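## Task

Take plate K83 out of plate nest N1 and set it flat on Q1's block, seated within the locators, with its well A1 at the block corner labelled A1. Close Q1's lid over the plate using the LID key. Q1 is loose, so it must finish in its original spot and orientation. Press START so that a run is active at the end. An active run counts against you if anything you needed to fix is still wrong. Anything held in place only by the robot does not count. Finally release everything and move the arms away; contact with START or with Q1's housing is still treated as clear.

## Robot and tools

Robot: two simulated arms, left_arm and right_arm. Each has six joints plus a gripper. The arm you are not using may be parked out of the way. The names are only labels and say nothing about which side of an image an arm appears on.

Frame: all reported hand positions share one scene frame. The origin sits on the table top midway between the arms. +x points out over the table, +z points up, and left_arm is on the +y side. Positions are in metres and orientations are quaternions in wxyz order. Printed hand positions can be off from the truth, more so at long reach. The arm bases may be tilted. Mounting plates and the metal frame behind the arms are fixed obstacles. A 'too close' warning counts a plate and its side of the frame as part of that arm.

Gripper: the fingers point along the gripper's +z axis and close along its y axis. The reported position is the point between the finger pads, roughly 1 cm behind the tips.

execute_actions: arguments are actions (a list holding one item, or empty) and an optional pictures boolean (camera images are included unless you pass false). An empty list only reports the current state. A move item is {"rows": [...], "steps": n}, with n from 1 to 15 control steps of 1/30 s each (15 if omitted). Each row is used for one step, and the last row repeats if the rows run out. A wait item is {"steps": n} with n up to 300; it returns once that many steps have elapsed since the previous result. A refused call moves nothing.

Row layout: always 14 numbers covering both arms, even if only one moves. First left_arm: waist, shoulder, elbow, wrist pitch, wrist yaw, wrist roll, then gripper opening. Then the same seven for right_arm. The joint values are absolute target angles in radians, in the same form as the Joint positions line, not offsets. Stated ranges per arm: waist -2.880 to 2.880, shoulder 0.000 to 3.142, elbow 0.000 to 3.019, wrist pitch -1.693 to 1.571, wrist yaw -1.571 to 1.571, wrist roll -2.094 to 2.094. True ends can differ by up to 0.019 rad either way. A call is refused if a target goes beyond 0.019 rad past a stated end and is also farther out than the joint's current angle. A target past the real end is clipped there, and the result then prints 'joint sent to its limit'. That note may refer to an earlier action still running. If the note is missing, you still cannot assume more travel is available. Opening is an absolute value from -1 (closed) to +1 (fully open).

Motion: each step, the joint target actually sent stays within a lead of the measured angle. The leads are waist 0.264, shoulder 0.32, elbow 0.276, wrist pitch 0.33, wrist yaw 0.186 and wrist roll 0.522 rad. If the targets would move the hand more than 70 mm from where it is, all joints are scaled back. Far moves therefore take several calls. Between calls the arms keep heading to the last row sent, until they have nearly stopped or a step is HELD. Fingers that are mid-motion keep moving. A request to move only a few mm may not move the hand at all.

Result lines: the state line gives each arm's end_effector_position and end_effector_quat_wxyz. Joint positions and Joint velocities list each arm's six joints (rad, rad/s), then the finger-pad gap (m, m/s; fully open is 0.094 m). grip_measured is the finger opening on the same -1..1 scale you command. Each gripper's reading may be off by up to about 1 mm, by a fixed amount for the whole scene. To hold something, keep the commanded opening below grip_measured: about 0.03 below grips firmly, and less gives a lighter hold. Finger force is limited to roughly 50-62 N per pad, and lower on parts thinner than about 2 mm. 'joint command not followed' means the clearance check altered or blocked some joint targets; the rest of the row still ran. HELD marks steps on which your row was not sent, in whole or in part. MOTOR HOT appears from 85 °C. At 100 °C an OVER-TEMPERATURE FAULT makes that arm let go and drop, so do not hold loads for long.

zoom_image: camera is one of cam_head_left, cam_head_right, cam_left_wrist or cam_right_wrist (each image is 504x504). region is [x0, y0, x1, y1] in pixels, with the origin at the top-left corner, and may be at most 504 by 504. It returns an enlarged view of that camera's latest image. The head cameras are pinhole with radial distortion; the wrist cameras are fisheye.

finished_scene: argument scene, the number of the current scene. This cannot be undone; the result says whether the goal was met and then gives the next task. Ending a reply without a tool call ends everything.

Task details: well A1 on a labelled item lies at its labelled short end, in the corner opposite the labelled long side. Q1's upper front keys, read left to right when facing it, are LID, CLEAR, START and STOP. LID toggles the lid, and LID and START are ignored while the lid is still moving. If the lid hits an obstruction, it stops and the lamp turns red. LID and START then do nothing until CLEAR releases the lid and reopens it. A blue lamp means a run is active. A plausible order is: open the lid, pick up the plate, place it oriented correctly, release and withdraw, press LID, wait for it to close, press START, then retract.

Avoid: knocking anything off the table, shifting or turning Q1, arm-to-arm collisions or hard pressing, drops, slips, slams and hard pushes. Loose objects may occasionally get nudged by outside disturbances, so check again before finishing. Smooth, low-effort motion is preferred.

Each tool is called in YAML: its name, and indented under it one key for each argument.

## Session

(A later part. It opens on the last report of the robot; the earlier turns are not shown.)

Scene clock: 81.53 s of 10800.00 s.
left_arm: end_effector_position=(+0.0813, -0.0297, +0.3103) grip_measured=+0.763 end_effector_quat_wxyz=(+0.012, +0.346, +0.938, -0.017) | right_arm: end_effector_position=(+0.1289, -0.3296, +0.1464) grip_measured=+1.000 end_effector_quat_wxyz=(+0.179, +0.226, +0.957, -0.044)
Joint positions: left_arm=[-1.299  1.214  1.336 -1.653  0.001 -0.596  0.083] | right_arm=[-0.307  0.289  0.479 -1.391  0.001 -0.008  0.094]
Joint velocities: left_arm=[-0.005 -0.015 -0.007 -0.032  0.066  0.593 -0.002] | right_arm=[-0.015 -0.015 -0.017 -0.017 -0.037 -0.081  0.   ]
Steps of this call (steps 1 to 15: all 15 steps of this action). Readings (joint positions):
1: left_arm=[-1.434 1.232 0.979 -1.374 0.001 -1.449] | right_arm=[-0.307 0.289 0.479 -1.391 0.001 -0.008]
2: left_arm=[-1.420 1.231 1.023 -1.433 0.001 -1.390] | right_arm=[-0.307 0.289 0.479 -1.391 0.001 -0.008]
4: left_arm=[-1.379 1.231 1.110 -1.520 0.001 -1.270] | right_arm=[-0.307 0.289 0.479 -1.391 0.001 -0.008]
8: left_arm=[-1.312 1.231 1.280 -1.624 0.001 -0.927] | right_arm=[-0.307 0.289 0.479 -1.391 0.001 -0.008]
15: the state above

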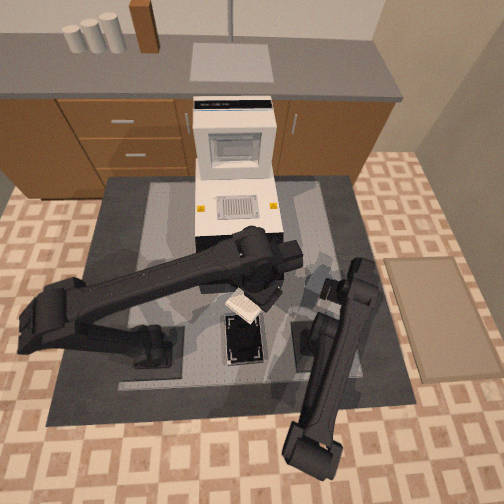

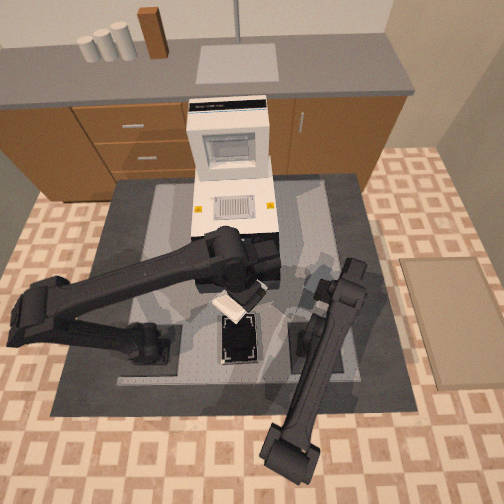

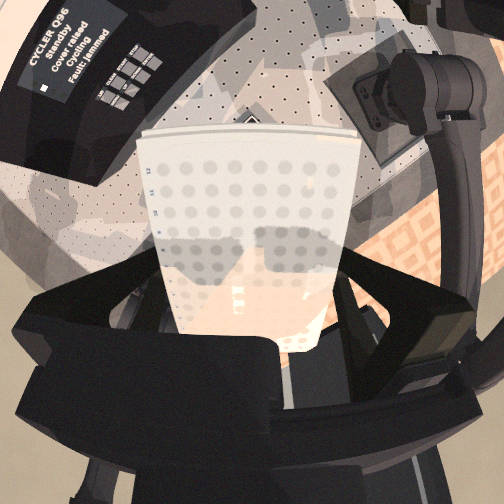

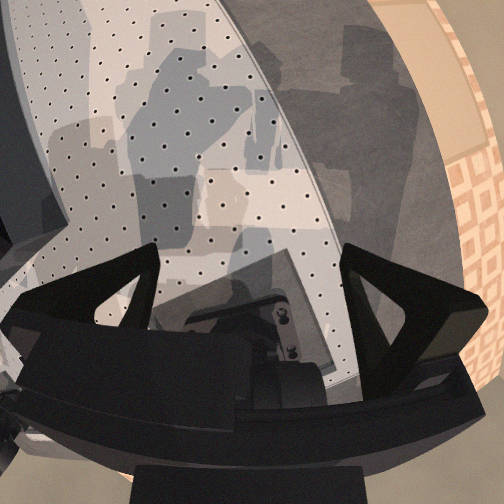

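execute_actions:
  actions:
    - {"rows":[[-1.0,1.38,1.6,-1.69,0,0.3,0.74,-0.3,0.3,0.5,-1.4,0,0,1]]}
  pictures: false

execute_actions:
  actions:
    - {"rows":[[-0.633,1.62,1.8,-1.69,0,0.89,0.74,-0.3,0.3,0.5,-1.4,0,0,1]]}
  pictures: false

execute_actions:
  actions:
    - {"steps":20}

Scene clock: 86.00 s of 10800.00 s.
left_arm: end_effector_position=(+0.2190, -0.0469, +0.3308) grip_measured=+0.763 end_effector_quat_wxyz=(+0.031, +0.576, +0.817, -0.011) | right_arm: end_effector_position=(+0.1289, -0.3296, +0.1464) grip_measured=+1.000 end_effector_quat_wxyz=(+0.179, +0.226, +0.957, -0.044)
Joint positions: left_arm=[-0.986  1.394  1.554 -1.665 -0.003  0.237  0.083] | right_arm=[-0.307  0.289  0.479 -1.391  0.001 -0.008  0.094]
Joint velocities: left_arm=[-0.151 -0.005  0.007 -0.002  0.007  0.418  0.001] | right_arm=[-0.015  0.005 -0.007 -0.002 -0.081 -0.037  0.   ]
joint sent to its limit (left arm) — the command would take joint 4 (wrist pitch) past its lower limit, so that joint was sent only as far as its limit.
Steps of this call (steps 1 to 30: the robot went on to your last target; steps 31 to 90: nothing new was sent; then 0.97 s passed at rest; steps 91 to 105: all 15 steps of this action). Readings (joint positions):
91: left_arm=[-1.286 1.221 1.348 -1.658 0.006 -0.462] | right_arm=[-0.307 0.289 0.479 -1.391 0.001 -0.008]
92: left_arm=[-1.260 1.238 1.373 -1.663 0.007 -0.405] | right_arm=[-0.307 0.289 0.479 -1.391 0.001 -0.008]
94: left_arm=[-1.176 1.284 1.438 -1.664 0.007 -0.279] | right_arm=[-0.307 0.289 0.479 -1.391 0.001 -0.008]
98: left_arm=[-1.005 1.376 1.548 -1.664 -0.001 0.038] | right_arm=[-0.307 0.289 0.479 -1.391 0.001 -0.008]
105: the state above

Scene clock: 86.50 s of 10800.00 s.
left_arm: end_effector_position=(+0.4025, +0.0218, +0.2922) grip_measured=+0.763 end_effector_quat_wxyz=(-0.004, +0.652, +0.758, +0.001) | right_arm: end_effector_position=(+0.1289, -0.3296, +0.1464) grip_measured=+1.000 end_effector_quat_wxyz=(+0.179, +0.226, +0.957, -0.044)
Joint positions: left_arm=[-0.591  1.647  1.739 -1.671 -0.004  0.825  0.083] | right_arm=[-0.307  0.289  0.479 -1.391  0.001 -0.008  0.094]
Joint velocities: left_arm=[-0.122 -0.005  0.002 -0.007  0.007  0.359 -0.001] | right_arm=[-0.005 -0.015  0.012 -0.012 -0.022 -0.037  0.   ]
joint sent to its limit (left arm) — the command would take joint 4 (wrist pitch) past its lower limit, so that joint was sent only as far as its limit.
Steps of this call (steps 1 to 15: all 15 steps of this action). Readings (joint positions):
1: left_arm=[-0.980 1.404 1.563 -1.669 0.002 0.281] | right_arm=[-0.307 0.289 0.479 -1.391 0.001 -0.008]
2: left_arm=[-0.964 1.420 1.586 -1.671 0.004 0.331] | right_arm=[-0.307 0.289 0.479 -1.391 0.001 -0.008]
4: left_arm=[-0.903 1.468 1.639 -1.671 0.005 0.432] | right_arm=[-0.307 0.289 0.479 -1.391 0.001 -0.008]
8: left_arm=[-0.737 1.566 1.708 -1.671 0.005 0.627] | right_arm=[-0.307 0.289 0.479 -1.391 0.001 -0.008]
15: the state above

Scene clock: 87.17 s of 10800.00 s.
left_arm: end_effector_position=(+0.3913, +0.0046, +0.2958) grip_measured=+0.763 end_effector_quat_wxyz=(-0.000, +0.687, +0.726, +0.001) | right_arm: end_effector_position=(+0.1289, -0.3296, +0.1464) grip_measured=+1.000 end_effector_quat_wxyz=(+0.179, +0.226, +0.957, -0.044)
Joint positions: left_arm=[-0.632  1.644  1.745 -1.671 -0.002  0.879  0.083] | right_arm=[-0.307  0.289  0.479 -1.391  0.001 -0.008  0.094]
Joint velocities: left_arm=[-0.015 -0.005 -0.007  0.012 -0.051  0.037  0.001] | right_arm=[-0.015 -0.005 -0.007  0.012 -0.007  0.022  0.   ]
joint sent to its limit (left arm) — the command would take joint 4 (wrist pitch) past its lower limit, so that joint was sent only as far as its limit.
Steps of this call (steps 1 to 20: the robot went on to your last target). Readings (joint positions):
1: left_arm=[-0.596 1.647 1.740 -1.671 -0.004 0.836] | right_arm=[-0.307 0.289 0.479 -1.391 0.001 -0.008]
2: left_arm=[-0.603 1.646 1.742 -1.671 -0.004 0.844] | right_arm=[-0.307 0.289 0.479 -1.391 0.001 -0.008]
4: left_arm=[-0.617 1.645 1.745 -1.671 -0.003 0.857] | right_arm=[-0.307 0.289 0.479 -1.391 0.001 -0.008]
8: left_arm=[-0.632 1.644 1.745 -1.671 -0.002 0.871] | right_arm=[-0.307 0.289 0.479 -1.391 0.001 -0.008]
20: the state above

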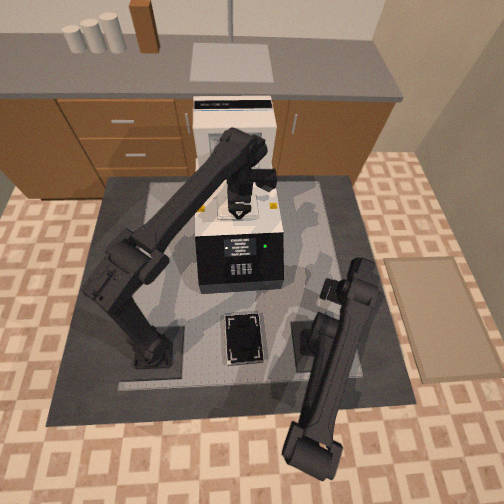

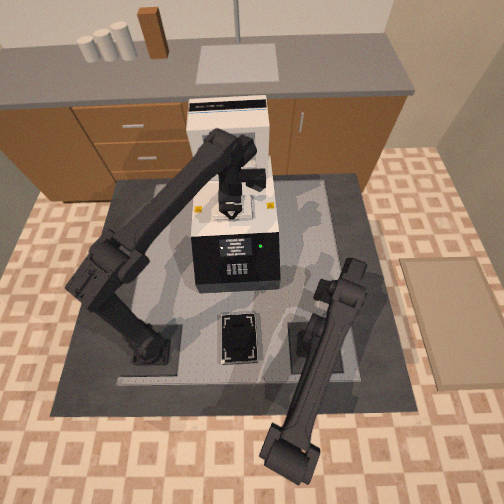

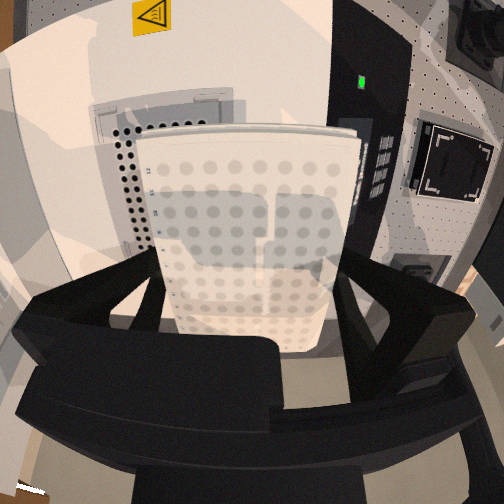

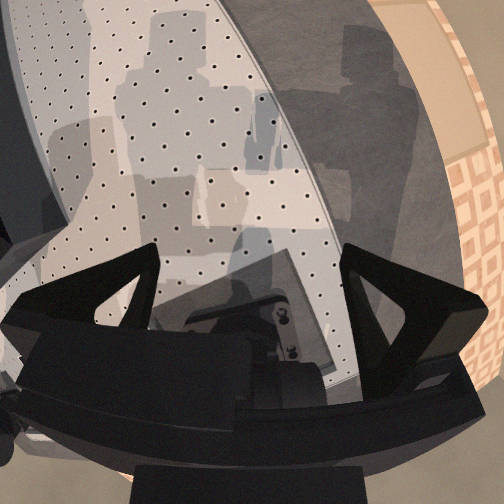

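execute_actions:
  actions:
    - {"rows":[[-0.62,1.66,1.82,-1.66,0,0.9,0.74,-0.3,0.3,0.5,-1.4,0,0,1],[-0.61,1.68,1.84,-1.66,0,0.91,0.74,-0.3,0.3,0.5,-1.4,0,0,1],[-0.6,1.7,1.86,-1.65,0,0.92,0.74,-0.3,0.3,0.5,-1.4,0,0,1],[-0.59,1.72,1.88,-1.64,0,0.93,0.74,-0.3,0.3,0.5,-1.4,0,0,1],[-0.58,1.74,1.9,-1.63,0,0.94,0.74,-0.3,0.3,0.5,-1.4,0,0,1],[-0.57,1.76,1.91,-1.625,0,0.955,0.74,-0.3,0.3,0.5,-1.4,0,0,1]]}
  pictures: false

execute_actions:
  actions:
    - {"steps":12}

Scene clock: 92.57 s of 10800.00 s.
left_arm: end_effector_position=(+0.4541, +0.0027, +0.2819) grip_measured=+0.763 end_effector_quat_wxyz=(+0.016, +0.686, +0.728, +0.004) | right_arm: end_effector_position=(+0.1289, -0.3296, +0.1464) grip_measured=+1.000 end_effector_quat_wxyz=(+0.179, +0.226, +0.957, -0.044)
Joint positions: left_arm=[-0.567  1.766  1.868 -1.639 -0.002  0.939  0.083] | right_arm=[-0.307  0.289  0.479 -1.391  0.001 -0.008  0.094]
Joint velocities: left_arm=[-0.005 -0.005  0.002 -0.027  0.007  0.007 -0.   ] | right_arm=[-0.015 -0.005 -0.002  0.012 -0.051  0.022  0.   ]
joint sent to its limit (left arm) — the command would take joint 4 (wrist pitch) past its lower limit, so that joint was sent only as far as its limit.
Steps of this call (steps 1 to 15: the robot went on to your last target; steps 16 to 90: nothing new was sent; then 1.90 s passed at rest; steps 91 to 105: all 15 steps of this action). Readings (joint positions):
91: left_arm=[-0.632 1.645 1.747 -1.671 -0.002 0.881] | right_arm=[-0.307 0.289 0.479 -1.391 0.001 -0.008]
92: left_arm=[-0.631 1.648 1.754 -1.671 -0.002 0.885] | right_arm=[-0.307 0.289 0.479 -1.391 0.001 -0.008]
94: left_arm=[-0.626 1.666 1.788 -1.671 -0.002 0.896] | right_arm=[-0.307 0.289 0.479 -1.391 0.001 -0.008]
98: left_arm=[-0.594 1.724 1.864 -1.644 -0.002 0.923] | right_arm=[-0.307 0.289 0.479 -1.391 0.001 -0.008]
105: the state above

Scene clock: 92.97 s of 10800.00 s.
left_arm: end_effector_position=(+0.4541, +0.0027, +0.2819) grip_measured=+0.763 end_effector_quat_wxyz=(+0.016, +0.687, +0.726, +0.004) | right_arm: end_effector_position=(+0.1289, -0.3296, +0.1464) grip_measured=+1.000 end_effector_quat_wxyz=(+0.179, +0.226, +0.957, -0.044)
Joint positions: left_arm=[-0.567  1.766  1.868 -1.639 -0.002  0.944  0.083] | right_arm=[-0.307  0.289  0.479 -1.391  0.001 -0.008  0.094]
Joint velocities: left_arm=[-0.015 -0.015 -0.012  0.002  0.022  0.037  0.002] | right_arm=[-0.005 -0.005  0.007 -0.017 -0.022  0.022  0.   ]
Steps of this call (steps 1 to 12: the robot went on to your last target). Readings (joint positions):
1: left_arm=[-0.567 1.766 1.868 -1.639 -0.002 0.941] | right_arm=[-0.307 0.289 0.479 -1.391 0.001 -0.008]
2: left_arm=[-0.567 1.766 1.868 -1.639 -0.002 0.941] | right_arm=[-0.307 0.289 0.479 -1.391 0.001 -0.008]
4: left_arm=[-0.567 1.766 1.868 -1.639 -0.002 0.942] | right_arm=[-0.307 0.289 0.479 -1.391 0.001 -0.008]
8: left_arm=[-0.567 1.766 1.868 -1.639 -0.002 0.944] | right_arm=[-0.307 0.289 0.479 -1.391 0.001 -0.008]
12: the state above

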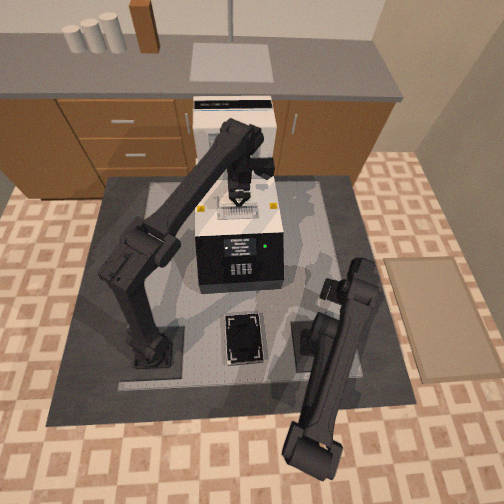

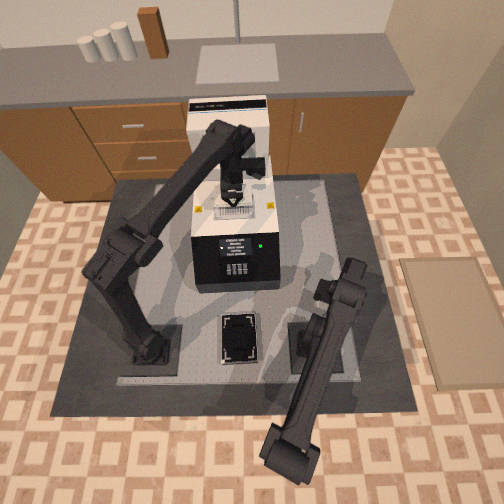

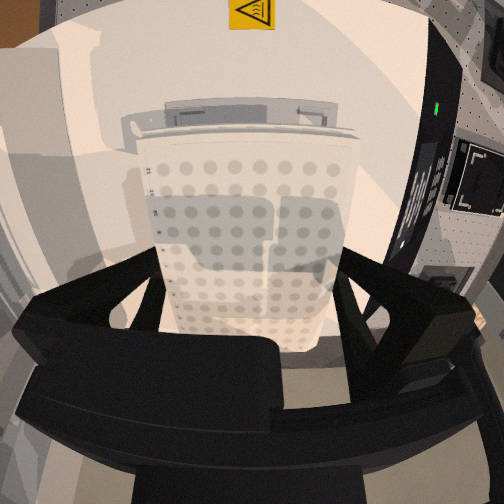

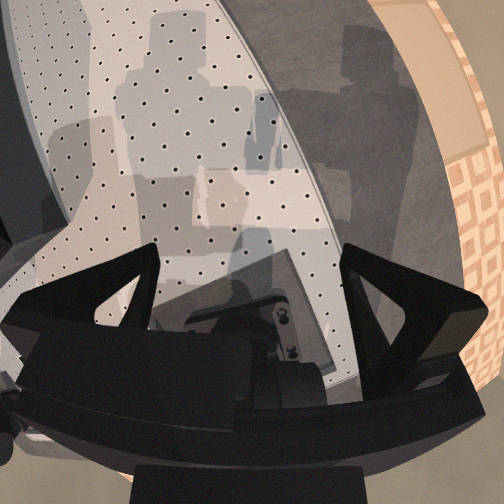

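execute_actions:
  actions:
    - {"rows":[[-0.57,1.765,1.88,-1.62,0,0.955,0.74,-0.3,0.3,0.5,-1.4,0,0,1],[-0.57,1.77,1.865,-1.61,0,0.955,0.74,-0.3,0.3,0.5,-1.4,0,0,1],[-0.57,1.775,1.85,-1.6,0,0.955,0.74,-0.3,0.3,0.5,-1.4,0,0,1],[-0.57,1.78,1.835,-1.6,0,0.955,0.74,-0.3,0.3,0.5,-1.4,0,0,1]]}

zoom_image:
  camera: "cam_left_wrist"
  region: [110, 70, 390, 200]

Scene clock: 96.87 s of 10800.00 s.
left_arm: end_effector_position=(+0.4525, +0.0036, +0.2635) grip_measured=+0.763 end_effector_quat_wxyz=(+0.004, +0.688, +0.726, +0.002) | right_arm: end_effector_position=(+0.1289, -0.3296, +0.1464) grip_measured=+1.000 end_effector_quat_wxyz=(+0.179, +0.226, +0.957, -0.044)
Joint positions: left_arm=[-0.567  1.775  1.832 -1.619 -0.002  0.945  0.083] | right_arm=[-0.307  0.289  0.479 -1.391  0.001 -0.008  0.094]
Joint velocities: left_arm=[-0.005  0.005 -0.007 -0.007 -0.051 -0.051  0.001] | right_arm=[-0.015  0.005 -0.012 -0.007 -0.051 -0.066  0.   ]
Steps of this call (steps 1 to 15: the robot went on to your last target; steps 16 to 90: nothing new was sent; then 0.40 s passed at rest; steps 91 to 105: all 15 steps of this action). Readings (joint positions):
91: left_arm=[-0.567 1.766 1.868 -1.639 -0.002 0.945] | right_arm=[-0.307 0.289 0.479 -1.391 0.001 -0.008]
92: left_arm=[-0.567 1.766 1.867 -1.637 -0.002 0.945] | right_arm=[-0.307 0.289 0.479 -1.391 0.001 -0.008]
94: left_arm=[-0.567 1.766 1.859 -1.625 -0.002 0.945] | right_arm=[-0.307 0.289 0.479 -1.391 0.001 -0.008]
98: left_arm=[-0.567 1.770 1.835 -1.619 -0.002 0.945] | right_arm=[-0.307 0.289 0.479 -1.391 0.001 -0.008]
105: the state above

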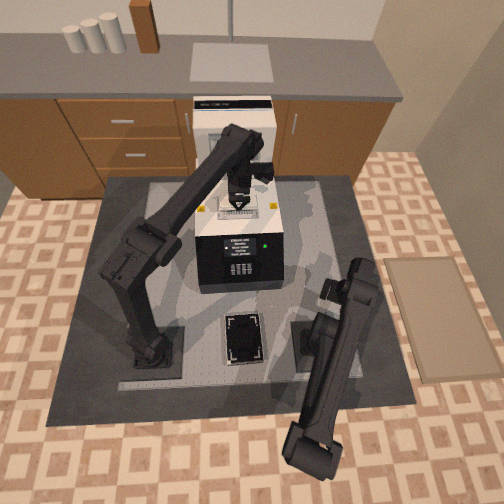

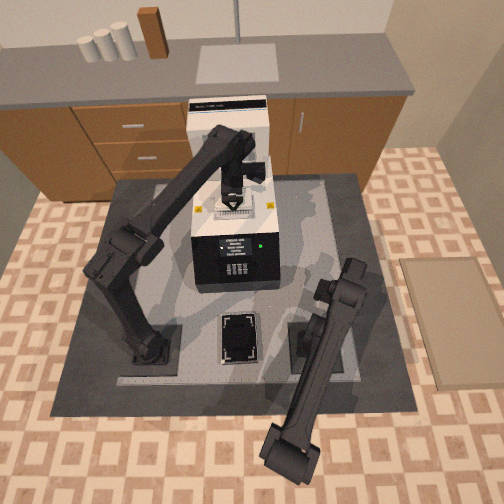

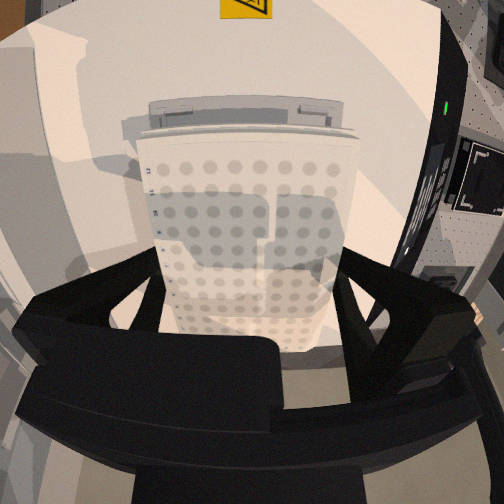

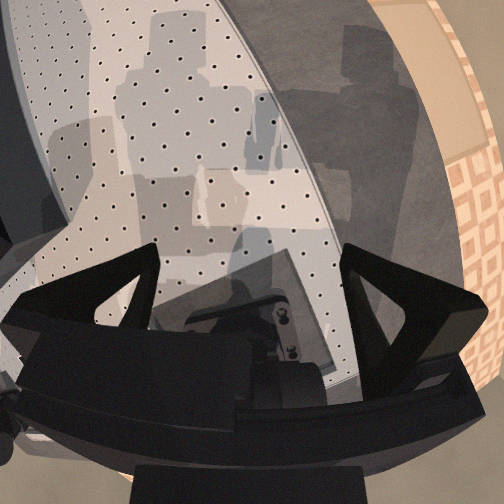

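Region (110, 70, 390, 200) of cam_left_wrist's 504x504 image, scaled by 1.800, with more detail than that image has; it fills the top 234 rows of this view, and the rest is white.

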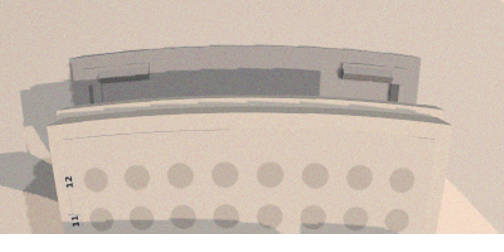

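execute_actions:
  actions:
    - {"rows":[[-0.582,1.79,1.835,-1.6,0,0.955,0.74,-0.3,0.3,0.5,-1.4,0,0,1],[-0.582,1.8,1.835,-1.6,0,0.955,0.74,-0.3,0.3,0.5,-1.4,0,0,1],[-0.582,1.808,1.835,-1.6,0,0.955,0.74,-0.3,0.3,0.5,-1.4,0,0,1]]}

zoom_image:
  camera: "cam_left_wrist"
  region: [110, 70, 390, 200]

Scene clock: 100.50 s of 10800.00 s.
left_arm: end_effector_position=(+0.4539, -0.0004, +0.2496) grip_measured=+0.763 end_effector_quat_wxyz=(-0.009, +0.689, +0.724, -0.001) | right_arm: end_effector_position=(+0.1289, -0.3296, +0.1464) grip_measured=+1.000 end_effector_quat_wxyz=(+0.179, +0.226, +0.957, -0.044)
Joint positions: left_arm=[-0.572  1.801  1.832 -1.619 -0.002  0.945  0.083] | right_arm=[-0.307  0.289  0.479 -1.391  0.001 -0.008  0.094]
Joint velocities: left_arm=[-0.015 -0.015 -0.012 -0.002 -0.022 -0.022  0.001] | right_arm=[ 0.005  0.005  0.002 -0.017 -0.037 -0.007  0.   ]
Steps of this call (steps 1 to 15: the robot went on to your last target; steps 16 to 90: nothing new was sent; then 0.13 s passed at rest; steps 91 to 105: all 15 steps of this action). Readings (joint positions):
91: left_arm=[-0.567 1.775 1.832 -1.619 -0.002 0.945] | right_arm=[-0.307 0.289 0.479 -1.391 0.001 -0.008]
92: left_arm=[-0.568 1.775 1.832 -1.619 -0.002 0.945] | right_arm=[-0.307 0.289 0.479 -1.391 0.001 -0.008]
94: left_arm=[-0.569 1.779 1.832 -1.619 -0.002 0.945] | right_arm=[-0.307 0.289 0.479 -1.391 0.001 -0.008]
98: left_arm=[-0.571 1.792 1.832 -1.619 -0.002 0.945] | right_arm=[-0.307 0.289 0.479 -1.391 0.001 -0.008]
105: the state above

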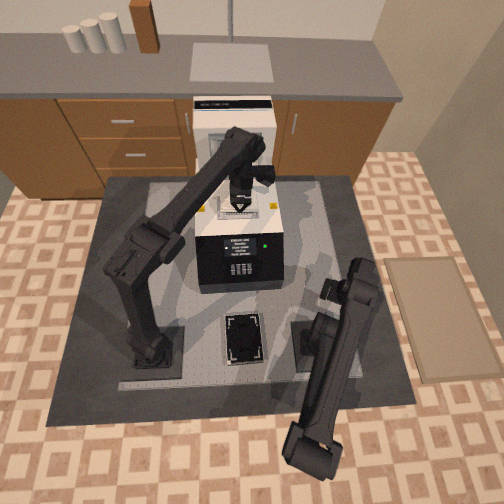

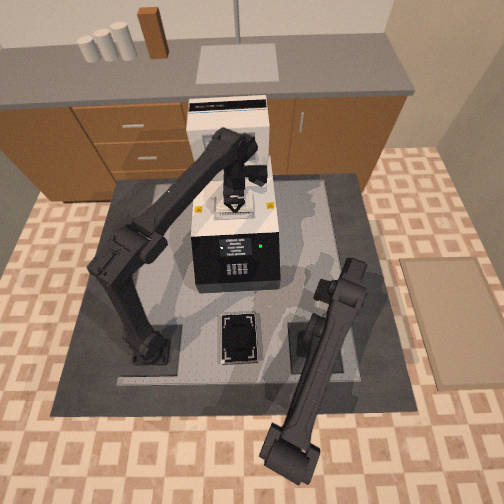

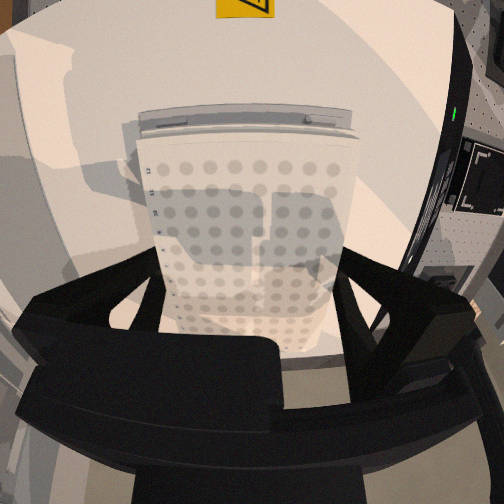

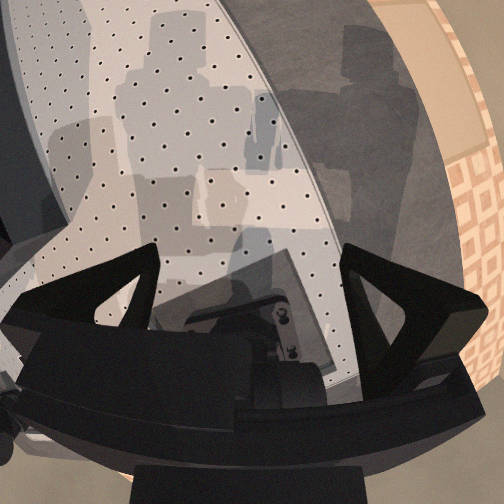

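Region (110, 70, 390, 200) of cam_left_wrist's 504x504 image, scaled by 1.800, with more detail than that image has; it fills the top 234 rows of this view, and the rest is white.

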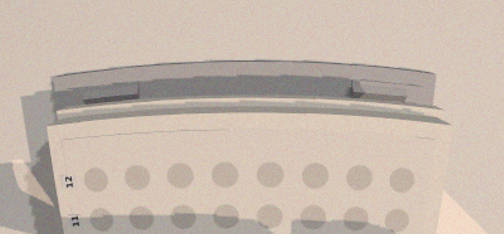

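execute_actions:
  actions:
    - {"rows":[[-0.56,1.808,1.83,-1.59,0,0.955,0.74,-0.3,0.3,0.5,-1.4,0,0,1],[-0.56,1.808,1.825,-1.585,0,0.955,0.74,-0.3,0.3,0.5,-1.4,0,0,1],[-0.56,1.81,1.82,-1.58,0,0.955,0.74,-0.3,0.3,0.5,-1.4,0,0,1],[-0.56,1.812,1.812,-1.575,0,0.955,0.74,-0.3,0.3,0.5,-1.4,0,0,1]]}

zoom_image:
  camera: "cam_left_wrist"
  region: [110, 70, 390, 200]

zoom_image:
  camera: "cam_head_right"
  region: [205, 185, 265, 225]

Scene clock: 104.50 s of 10800.00 s.
left_arm: end_effector_position=(+0.4553, -0.0011, +0.2404) grip_measured=+0.763 end_effector_quat_wxyz=(-0.008, +0.689, +0.725, -0.001) | right_arm: end_effector_position=(+0.1289, -0.3296, +0.1464) grip_measured=+1.000 end_effector_quat_wxyz=(+0.179, +0.226, +0.957, -0.044)
Joint positions: left_arm=[-0.571  1.803  1.81  -1.593 -0.002  0.945  0.083] | right_arm=[-0.307  0.289  0.479 -1.391  0.001 -0.008  0.094]
Joint velocities: left_arm=[-0.005  0.005 -0.007 -0.012 -0.037 -0.037 -0.   ] | right_arm=[-0.015  0.005 -0.002 -0.002 -0.022 -0.022  0.   ]
Steps of this call (steps 1 to 15: the robot went on to your last target; steps 16 to 90: nothing new was sent; then 0.50 s passed at rest; steps 91 to 105: all 15 steps of this action). Readings (joint positions):
91: left_arm=[-0.572 1.801 1.832 -1.618 -0.002 0.945] | right_arm=[-0.307 0.289 0.479 -1.391 0.001 -0.008]
92: left_arm=[-0.572 1.801 1.831 -1.613 -0.002 0.945] | right_arm=[-0.307 0.289 0.479 -1.391 0.001 -0.008]
94: left_arm=[-0.572 1.801 1.825 -1.602 -0.002 0.945] | right_arm=[-0.307 0.289 0.479 -1.391 0.001 -0.008]
98: left_arm=[-0.571 1.802 1.811 -1.594 -0.002 0.945] | right_arm=[-0.307 0.289 0.479 -1.391 0.001 -0.008]
105: the state above

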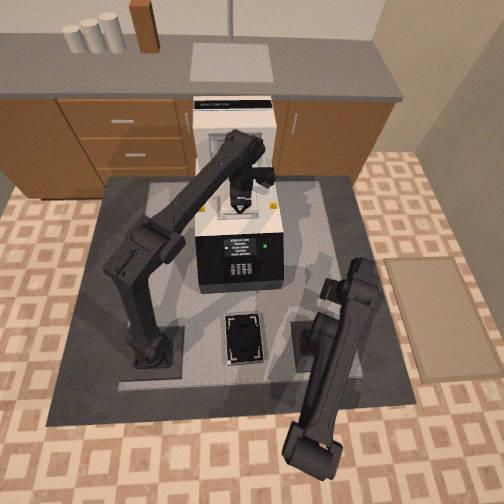

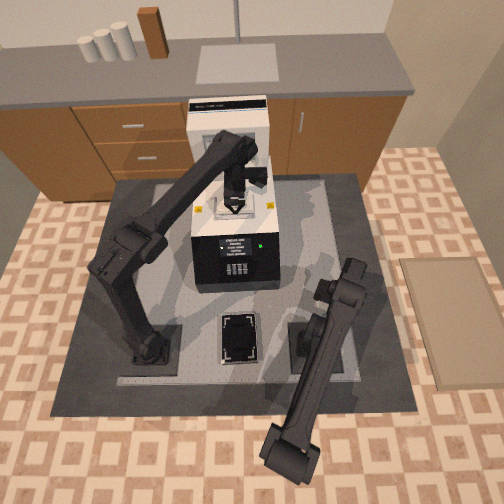

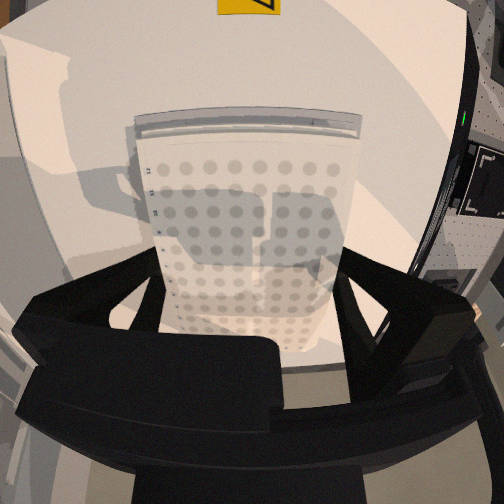

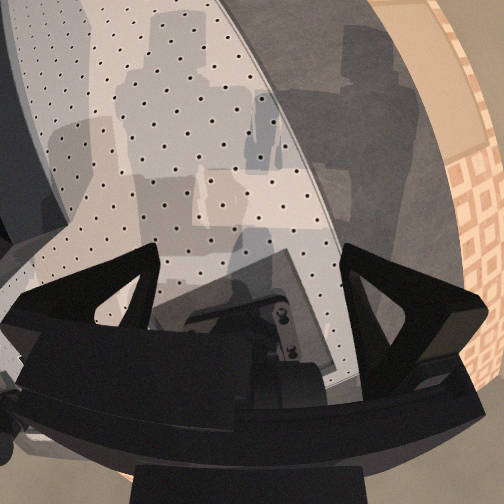

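Region (110, 70, 390, 200) of cam_left_wrist's 504x504 image, scaled by 1.800, with more detail than that image has; it fills the top 234 rows of this view, and the rest is white.

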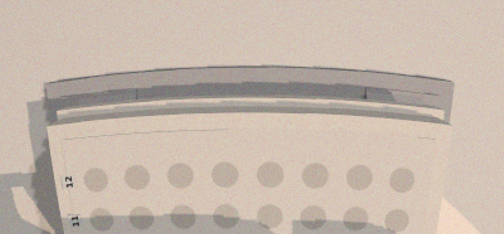

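Region (205, 185, 265, 225) of cam_head_right's 504x504 image, scaled by 8.400, with more detail than that image has.

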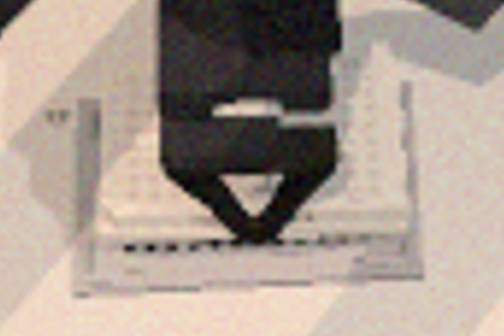

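execute_actions:
  actions:
    - {"rows":[[-0.555,1.812,1.812,-1.575,0,0.955,0.74,-0.3,0.3,0.5,-1.4,0,0,1],[-0.555,1.812,1.812,-1.575,0,0.955,0.74,-0.3,0.3,0.5,-1.4,0,0,1],[-0.555,1.812,1.805,-1.57,0,0.955,0.74,-0.3,0.3,0.5,-1.4,0,0,1],[-0.555,1.812,1.795,-1.562,0,0.955,0.74,-0.3,0.3,0.5,-1.4,0,0,1]]}

zoom_image:
  camera: "cam_left_wrist"
  region: [110, 70, 390, 200]

zoom_image:
  camera: "cam_head_right"
  region: [205, 185, 265, 225]

Scene clock: 107.80 s of 10800.00 s.
left_arm: end_effector_position=(+0.4563, +0.0027, +0.2339) grip_measured=+0.763 end_effector_quat_wxyz=(-0.010, +0.687, +0.727, -0.001) | right_arm: end_effector_position=(+0.1289, -0.3296, +0.1464) grip_measured=+1.000 end_effector_quat_wxyz=(+0.179, +0.226, +0.957, -0.044)
Joint positions: left_arm=[-0.565  1.803  1.793 -1.581 -0.002  0.945  0.083] | right_arm=[-0.307  0.289  0.479 -1.391  0.001 -0.008  0.094]
Joint velocities: left_arm=[ 0.005 -0.005  0.007 -0.007 -0.051  0.051  0.   ] | right_arm=[-0.005 -0.005  0.007 -0.017  0.037 -0.007  0.   ]
Steps of this call (steps 1 to 15: the robot went on to your last target; steps 16 to 84: nothing new was sent; steps 85 to 99: all 15 steps of this action). Readings (joint positions):
85: left_arm=[-0.571 1.803 1.810 -1.593 -0.002 0.945] | right_arm=[-0.307 0.289 0.479 -1.391 0.001 -0.008]
86: left_arm=[-0.571 1.803 1.810 -1.593 -0.002 0.945] | right_arm=[-0.307 0.289 0.479 -1.391 0.001 -0.008]
88: left_arm=[-0.569 1.803 1.807 -1.589 -0.002 0.945] | right_arm=[-0.307 0.289 0.479 -1.391 0.001 -0.008]
92: left_arm=[-0.565 1.803 1.795 -1.581 -0.002 0.945] | right_arm=[-0.307 0.289 0.479 -1.391 0.001 -0.008]
99: the state above

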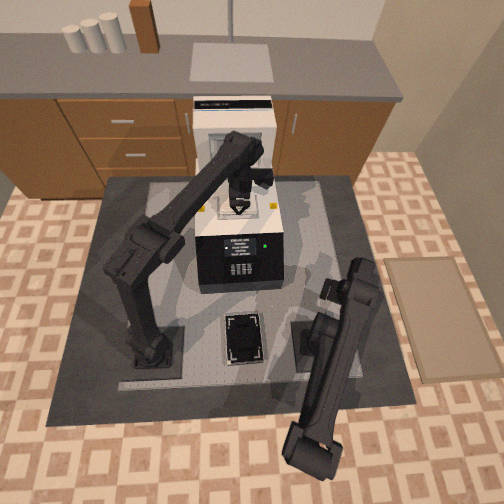

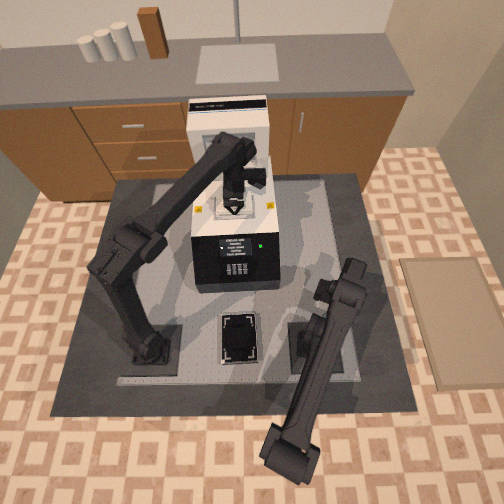

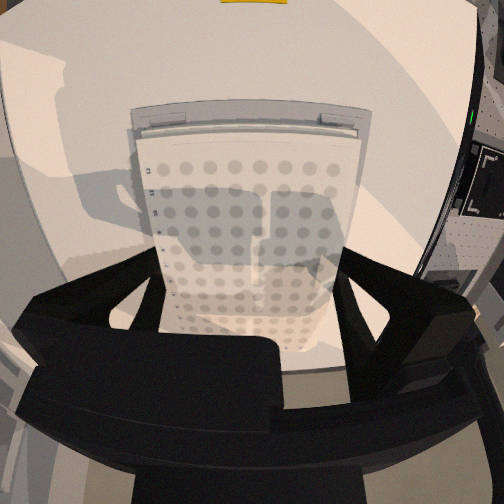

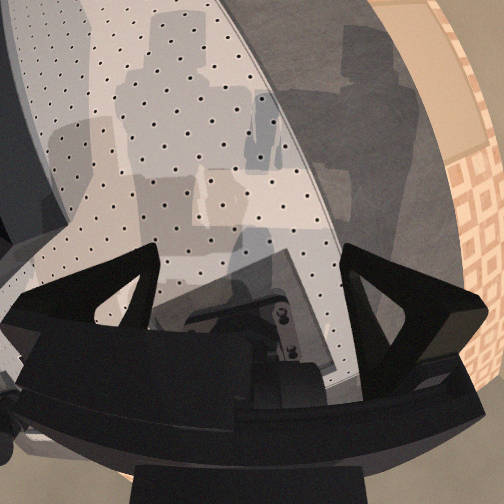

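Region (110, 70, 390, 200) of cam_left_wrist's 504x504 image, scaled by 1.800, with more detail than that image has; it fills the top 234 rows of this view, and the rest is white.

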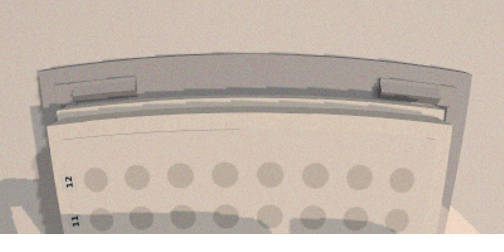

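Region (205, 185, 265, 225) of cam_head_right's 504x504 image, scaled by 8.400, with more detail than that image has.

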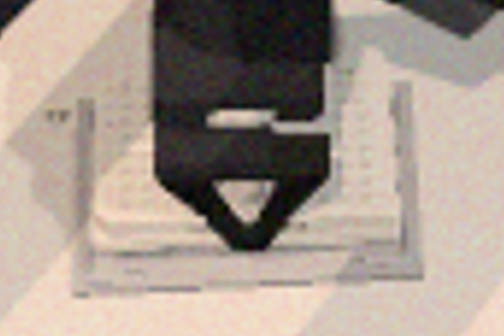

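execute_actions:
  actions:
    - {"rows":[[-0.579,1.812,1.795,-1.562,0,0.955,0.74,-0.3,0.3,0.5,-1.4,0,0,1],[-0.579,1.812,1.795,-1.562,0,0.955,0.74,-0.3,0.3,0.5,-1.4,0,0,1],[-0.579,1.812,1.795,-1.562,0,0.955,0.74,-0.3,0.3,0.5,-1.4,0,0,1],[-0.579,1.812,1.785,-1.562,0,0.955,0.74,-0.3,0.3,0.5,-1.4,0,0,1]]}

zoom_image:
  camera: "cam_left_wrist"
  region: [110, 70, 390, 200]

Scene clock: 111.17 s of 10800.00 s.
left_arm: end_effector_position=(+0.4538, +0.0021, +0.2310) grip_measured=+0.763 end_effector_quat_wxyz=(-0.013, +0.688, +0.726, -0.002) | right_arm: end_effector_position=(+0.1289, -0.3296, +0.1464) grip_measured=+1.000 end_effector_quat_wxyz=(+0.179, +0.226, +0.957, -0.044)
Joint positions: left_arm=[-0.568  1.803  1.785 -1.58  -0.002  0.945  0.083] | right_arm=[-0.307  0.289  0.479 -1.391  0.001 -0.008  0.094]
Joint velocities: left_arm=[ 0.005 -0.005 -0.012 -0.002  0.037  0.007 -0.001] | right_arm=[-0.024 -0.024  0.007 -0.002 -0.037  0.066  0.   ]
Steps of this call (steps 1 to 15: the robot went on to your last target; steps 16 to 86: nothing new was sent; steps 87 to 101: all 15 steps of this action). Readings (joint positions):
87: left_arm=[-0.565 1.803 1.793 -1.581 -0.002 0.945] | right_arm=[-0.307 0.289 0.479 -1.391 0.001 -0.008]
88: left_arm=[-0.565 1.803 1.793 -1.581 -0.002 0.945] | right_arm=[-0.307 0.289 0.479 -1.391 0.001 -0.008]
90: left_arm=[-0.566 1.803 1.792 -1.581 -0.002 0.945] | right_arm=[-0.307 0.289 0.479 -1.391 0.001 -0.008]
94: left_arm=[-0.568 1.803 1.786 -1.580 -0.002 0.945] | right_arm=[-0.307 0.289 0.479 -1.391 0.001 -0.008]
101: the state above

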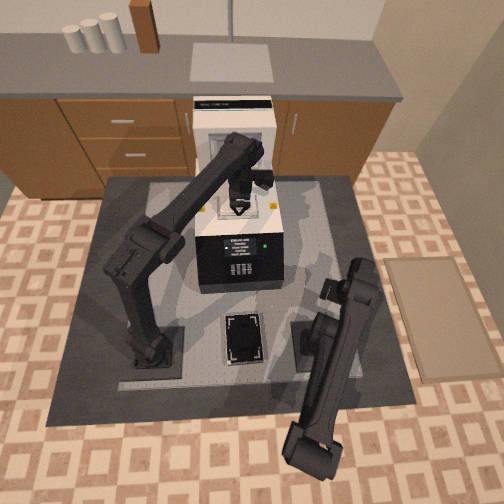

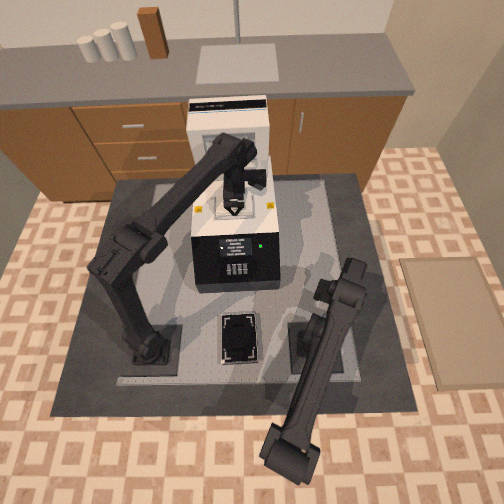

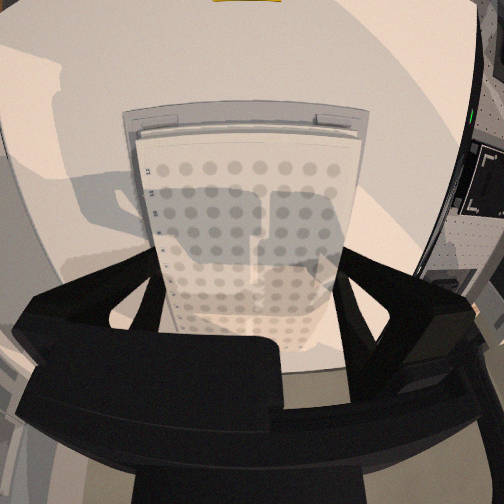

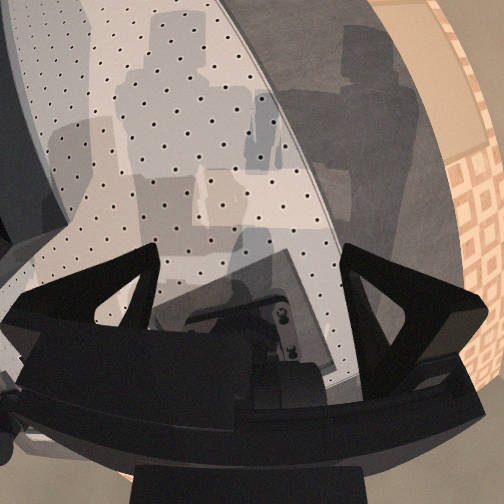

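Region (110, 70, 390, 200) of cam_left_wrist's 504x504 image, scaled by 1.800, with more detail than that image has; it fills the top 234 rows of this view, and the rest is white.

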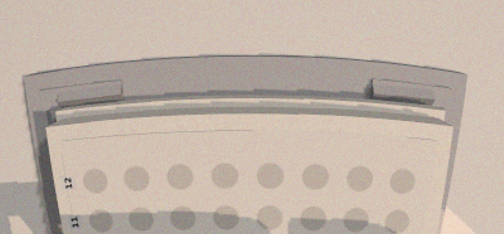

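execute_actions:
  actions:
    - {"rows":[[-0.57,1.812,1.785,-1.553,0,0.955,0.74,-0.3,0.3,0.5,-1.4,0,0,1],[-0.57,1.812,1.785,-1.553,0,0.955,0.74,-0.3,0.3,0.5,-1.4,0,0,1],[-0.57,1.812,1.785,-1.553,0,0.955,0.74,-0.3,0.3,0.5,-1.4,0,0,1],[-0.57,1.822,1.78,-1.553,0,0.955,0.74,-0.3,0.3,0.5,-1.4,0,0,1]]}
  pictures: false

execute_actions:
  actions:
    - {"rows":[[-0.57,1.81,1.785,-1.553,0,0.955,0.93,-0.3,0.3,0.5,-1.4,0,0,1]]}
  pictures: false

execute_actions:
  actions:
    - {"rows":[[-0.57,1.79,1.82,-1.57,0,0.955,0.93,-0.3,0.3,0.5,-1.4,0,0,1],[-0.57,1.78,1.84,-1.59,0,0.955,0.93,-0.3,0.3,0.5,-1.4,0,0,1],[-0.57,1.77,1.86,-1.61,0,0.955,0.93,-0.3,0.3,0.5,-1.4,0,0,1],[-0.57,1.76,1.885,-1.63,0,0.955,0.93,-0.3,0.3,0.5,-1.4,0,0,1],[-0.57,1.75,1.91,-1.65,0,0.955,0.93,-0.3,0.3,0.5,-1.4,0,0,1]]}

zoom_image:
  camera: "cam_left_wrist"
  region: [110, 70, 390, 340]

Scene clock: 116.40 s of 10800.00 s.
left_arm: end_effector_position=(+0.4538, +0.0021, +0.2292) grip_measured=+0.763 end_effector_quat_wxyz=(-0.014, +0.688, +0.726, -0.002) | right_arm: end_effector_position=(+0.1289, -0.3296, +0.1464) grip_measured=+1.000 end_effector_quat_wxyz=(+0.179, +0.226, +0.957, -0.044)
Joint positions: left_arm=[-0.568  1.803  1.781 -1.576 -0.002  0.945  0.083] | right_arm=[-0.307  0.289  0.479 -1.391  0.001 -0.008  0.094]
Joint velocities: left_arm=[ 0.015 -0.005  0.002 -0.007  0.007  0.051  0.   ] | right_arm=[ 0.005  0.005 -0.007  0.022 -0.081  0.007  0.   ]
Steps of this call (steps 1 to 15: the robot went on to your last target; steps 16 to 90: nothing new was sent; then 1.73 s passed at rest; steps 91 to 105: all 15 steps of this action). Readings (joint positions):
91: left_arm=[-0.568 1.803 1.785 -1.580 -0.002 0.945] | right_arm=[-0.307 0.289 0.479 -1.391 0.001 -0.008]
92: left_arm=[-0.568 1.803 1.785 -1.580 -0.002 0.945] | right_arm=[-0.307 0.289 0.479 -1.391 0.001 -0.008]
94: left_arm=[-0.568 1.803 1.785 -1.579 -0.002 0.945] | right_arm=[-0.307 0.289 0.479 -1.391 0.001 -0.008]
98: left_arm=[-0.568 1.803 1.781 -1.576 -0.002 0.945] | right_arm=[-0.307 0.289 0.479 -1.391 0.001 -0.008]
105: the state above

Scene clock: 116.90 s of 10800.00 s.
left_arm: end_effector_position=(+0.4549, +0.0014, +0.2292) grip_measured=+0.928 end_effector_quat_wxyz=(-0.011, +0.688, +0.726, -0.001) | right_arm: end_effector_position=(+0.1289, -0.3296, +0.1464) grip_measured=+1.000 end_effector_quat_wxyz=(+0.179, +0.226, +0.957, -0.044)
Joint positions: left_arm=[-0.568  1.803  1.781 -1.571 -0.002  0.945  0.091] | right_arm=[-0.307  0.289  0.479 -1.391  0.001 -0.008  0.094]
Joint velocities: left_arm=[ 0.005 -0.005 -0.002 -0.007  0.007 -0.066 -0.001] | right_arm=[-0.005 -0.015 -0.017  0.012  0.037 -0.022  0.   ]
Steps of this call (steps 1 to 15: all 15 steps of this action). Readings (joint positions):
1: left_arm=[-0.568 1.803 1.781 -1.576 -0.002 0.945] | right_arm=[-0.307 0.289 0.479 -1.391 0.001 -0.008]
2: left_arm=[-0.568 1.803 1.781 -1.574 -0.002 0.945] | right_arm=[-0.307 0.289 0.479 -1.391 0.001 -0.008]
4: left_arm=[-0.568 1.803 1.781 -1.572 -0.002 0.945] | right_arm=[-0.307 0.289 0.479 -1.391 0.001 -0.008]
8: left_arm=[-0.568 1.803 1.781 -1.571 -0.002 0.945] | right_arm=[-0.307 0.289 0.479 -1.391 0.001 -0.008]
15: the state above

Scene clock: 117.40 s of 10800.00 s.
left_arm: end_effector_position=(+0.4531, +0.0026, +0.2842) grip_measured=+0.928 end_effector_quat_wxyz=(+0.020, +0.688, +0.725, +0.005) | right_arm: end_effector_position=(+0.1289, -0.3296, +0.1464) grip_measured=+1.000 end_effector_quat_wxyz=(+0.179, +0.226, +0.957, -0.044)
Joint positions: left_arm=[-0.568  1.759  1.864 -1.634 -0.002  0.945  0.091] | right_arm=[-0.307  0.289  0.479 -1.391  0.001 -0.008  0.094]
Joint velocities: left_arm=[-0.015 -0.063  0.002 -0.012  0.051 -0.022 -0.   ] | right_arm=[ 0.005  0.005  0.007  0.002  0.066 -0.051  0.   ]
Steps of this call (steps 1 to 15: all 15 steps of this action). Readings (joint positions):
1: left_arm=[-0.568 1.803 1.781 -1.571 -0.002 0.945] | right_arm=[-0.307 0.289 0.479 -1.391 0.001 -0.008]
2: left_arm=[-0.568 1.803 1.781 -1.571 -0.002 0.945] | right_arm=[-0.307 0.289 0.479 -1.391 0.001 -0.008]
4: left_arm=[-0.568 1.803 1.791 -1.588 -0.002 0.945] | right_arm=[-0.307 0.289 0.479 -1.391 0.001 -0.008]
8: left_arm=[-0.568 1.796 1.842 -1.627 -0.002 0.945] | right_arm=[-0.307 0.289 0.479 -1.391 0.001 -0.008]
15: the state above

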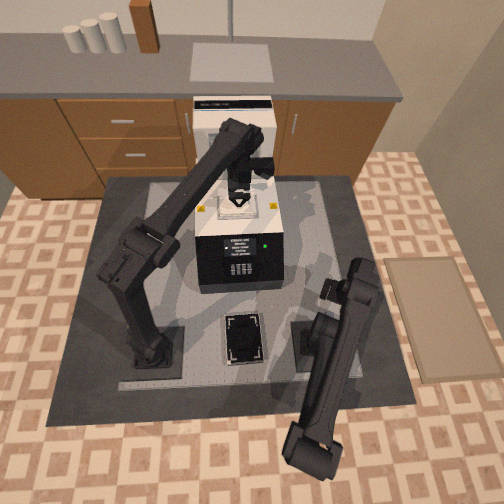

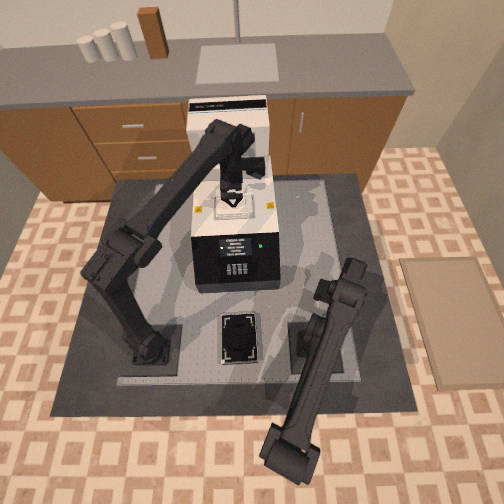

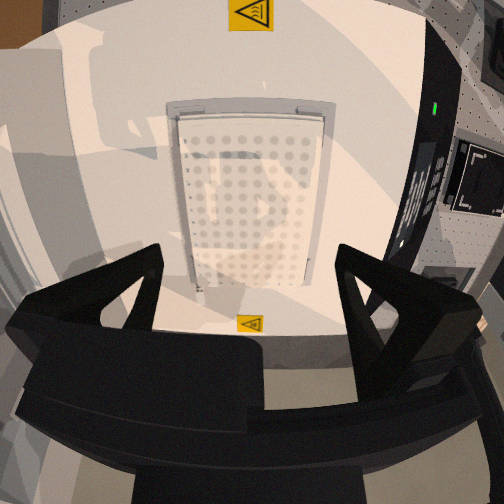

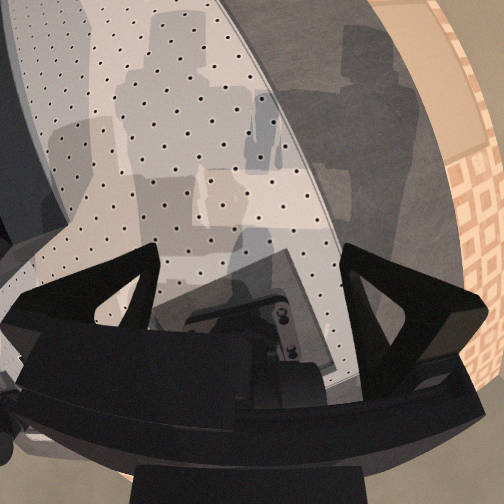

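Region (110, 70, 390, 340) of cam_left_wrist's 504x504 image, scaled by 1.800, with more detail than that image has; it fills the top 486 rows of this view, and the rest is white.

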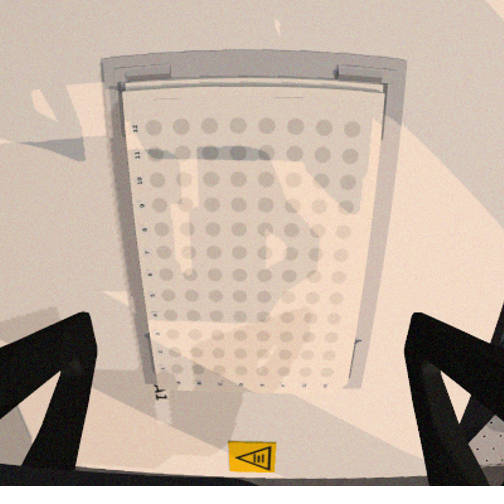

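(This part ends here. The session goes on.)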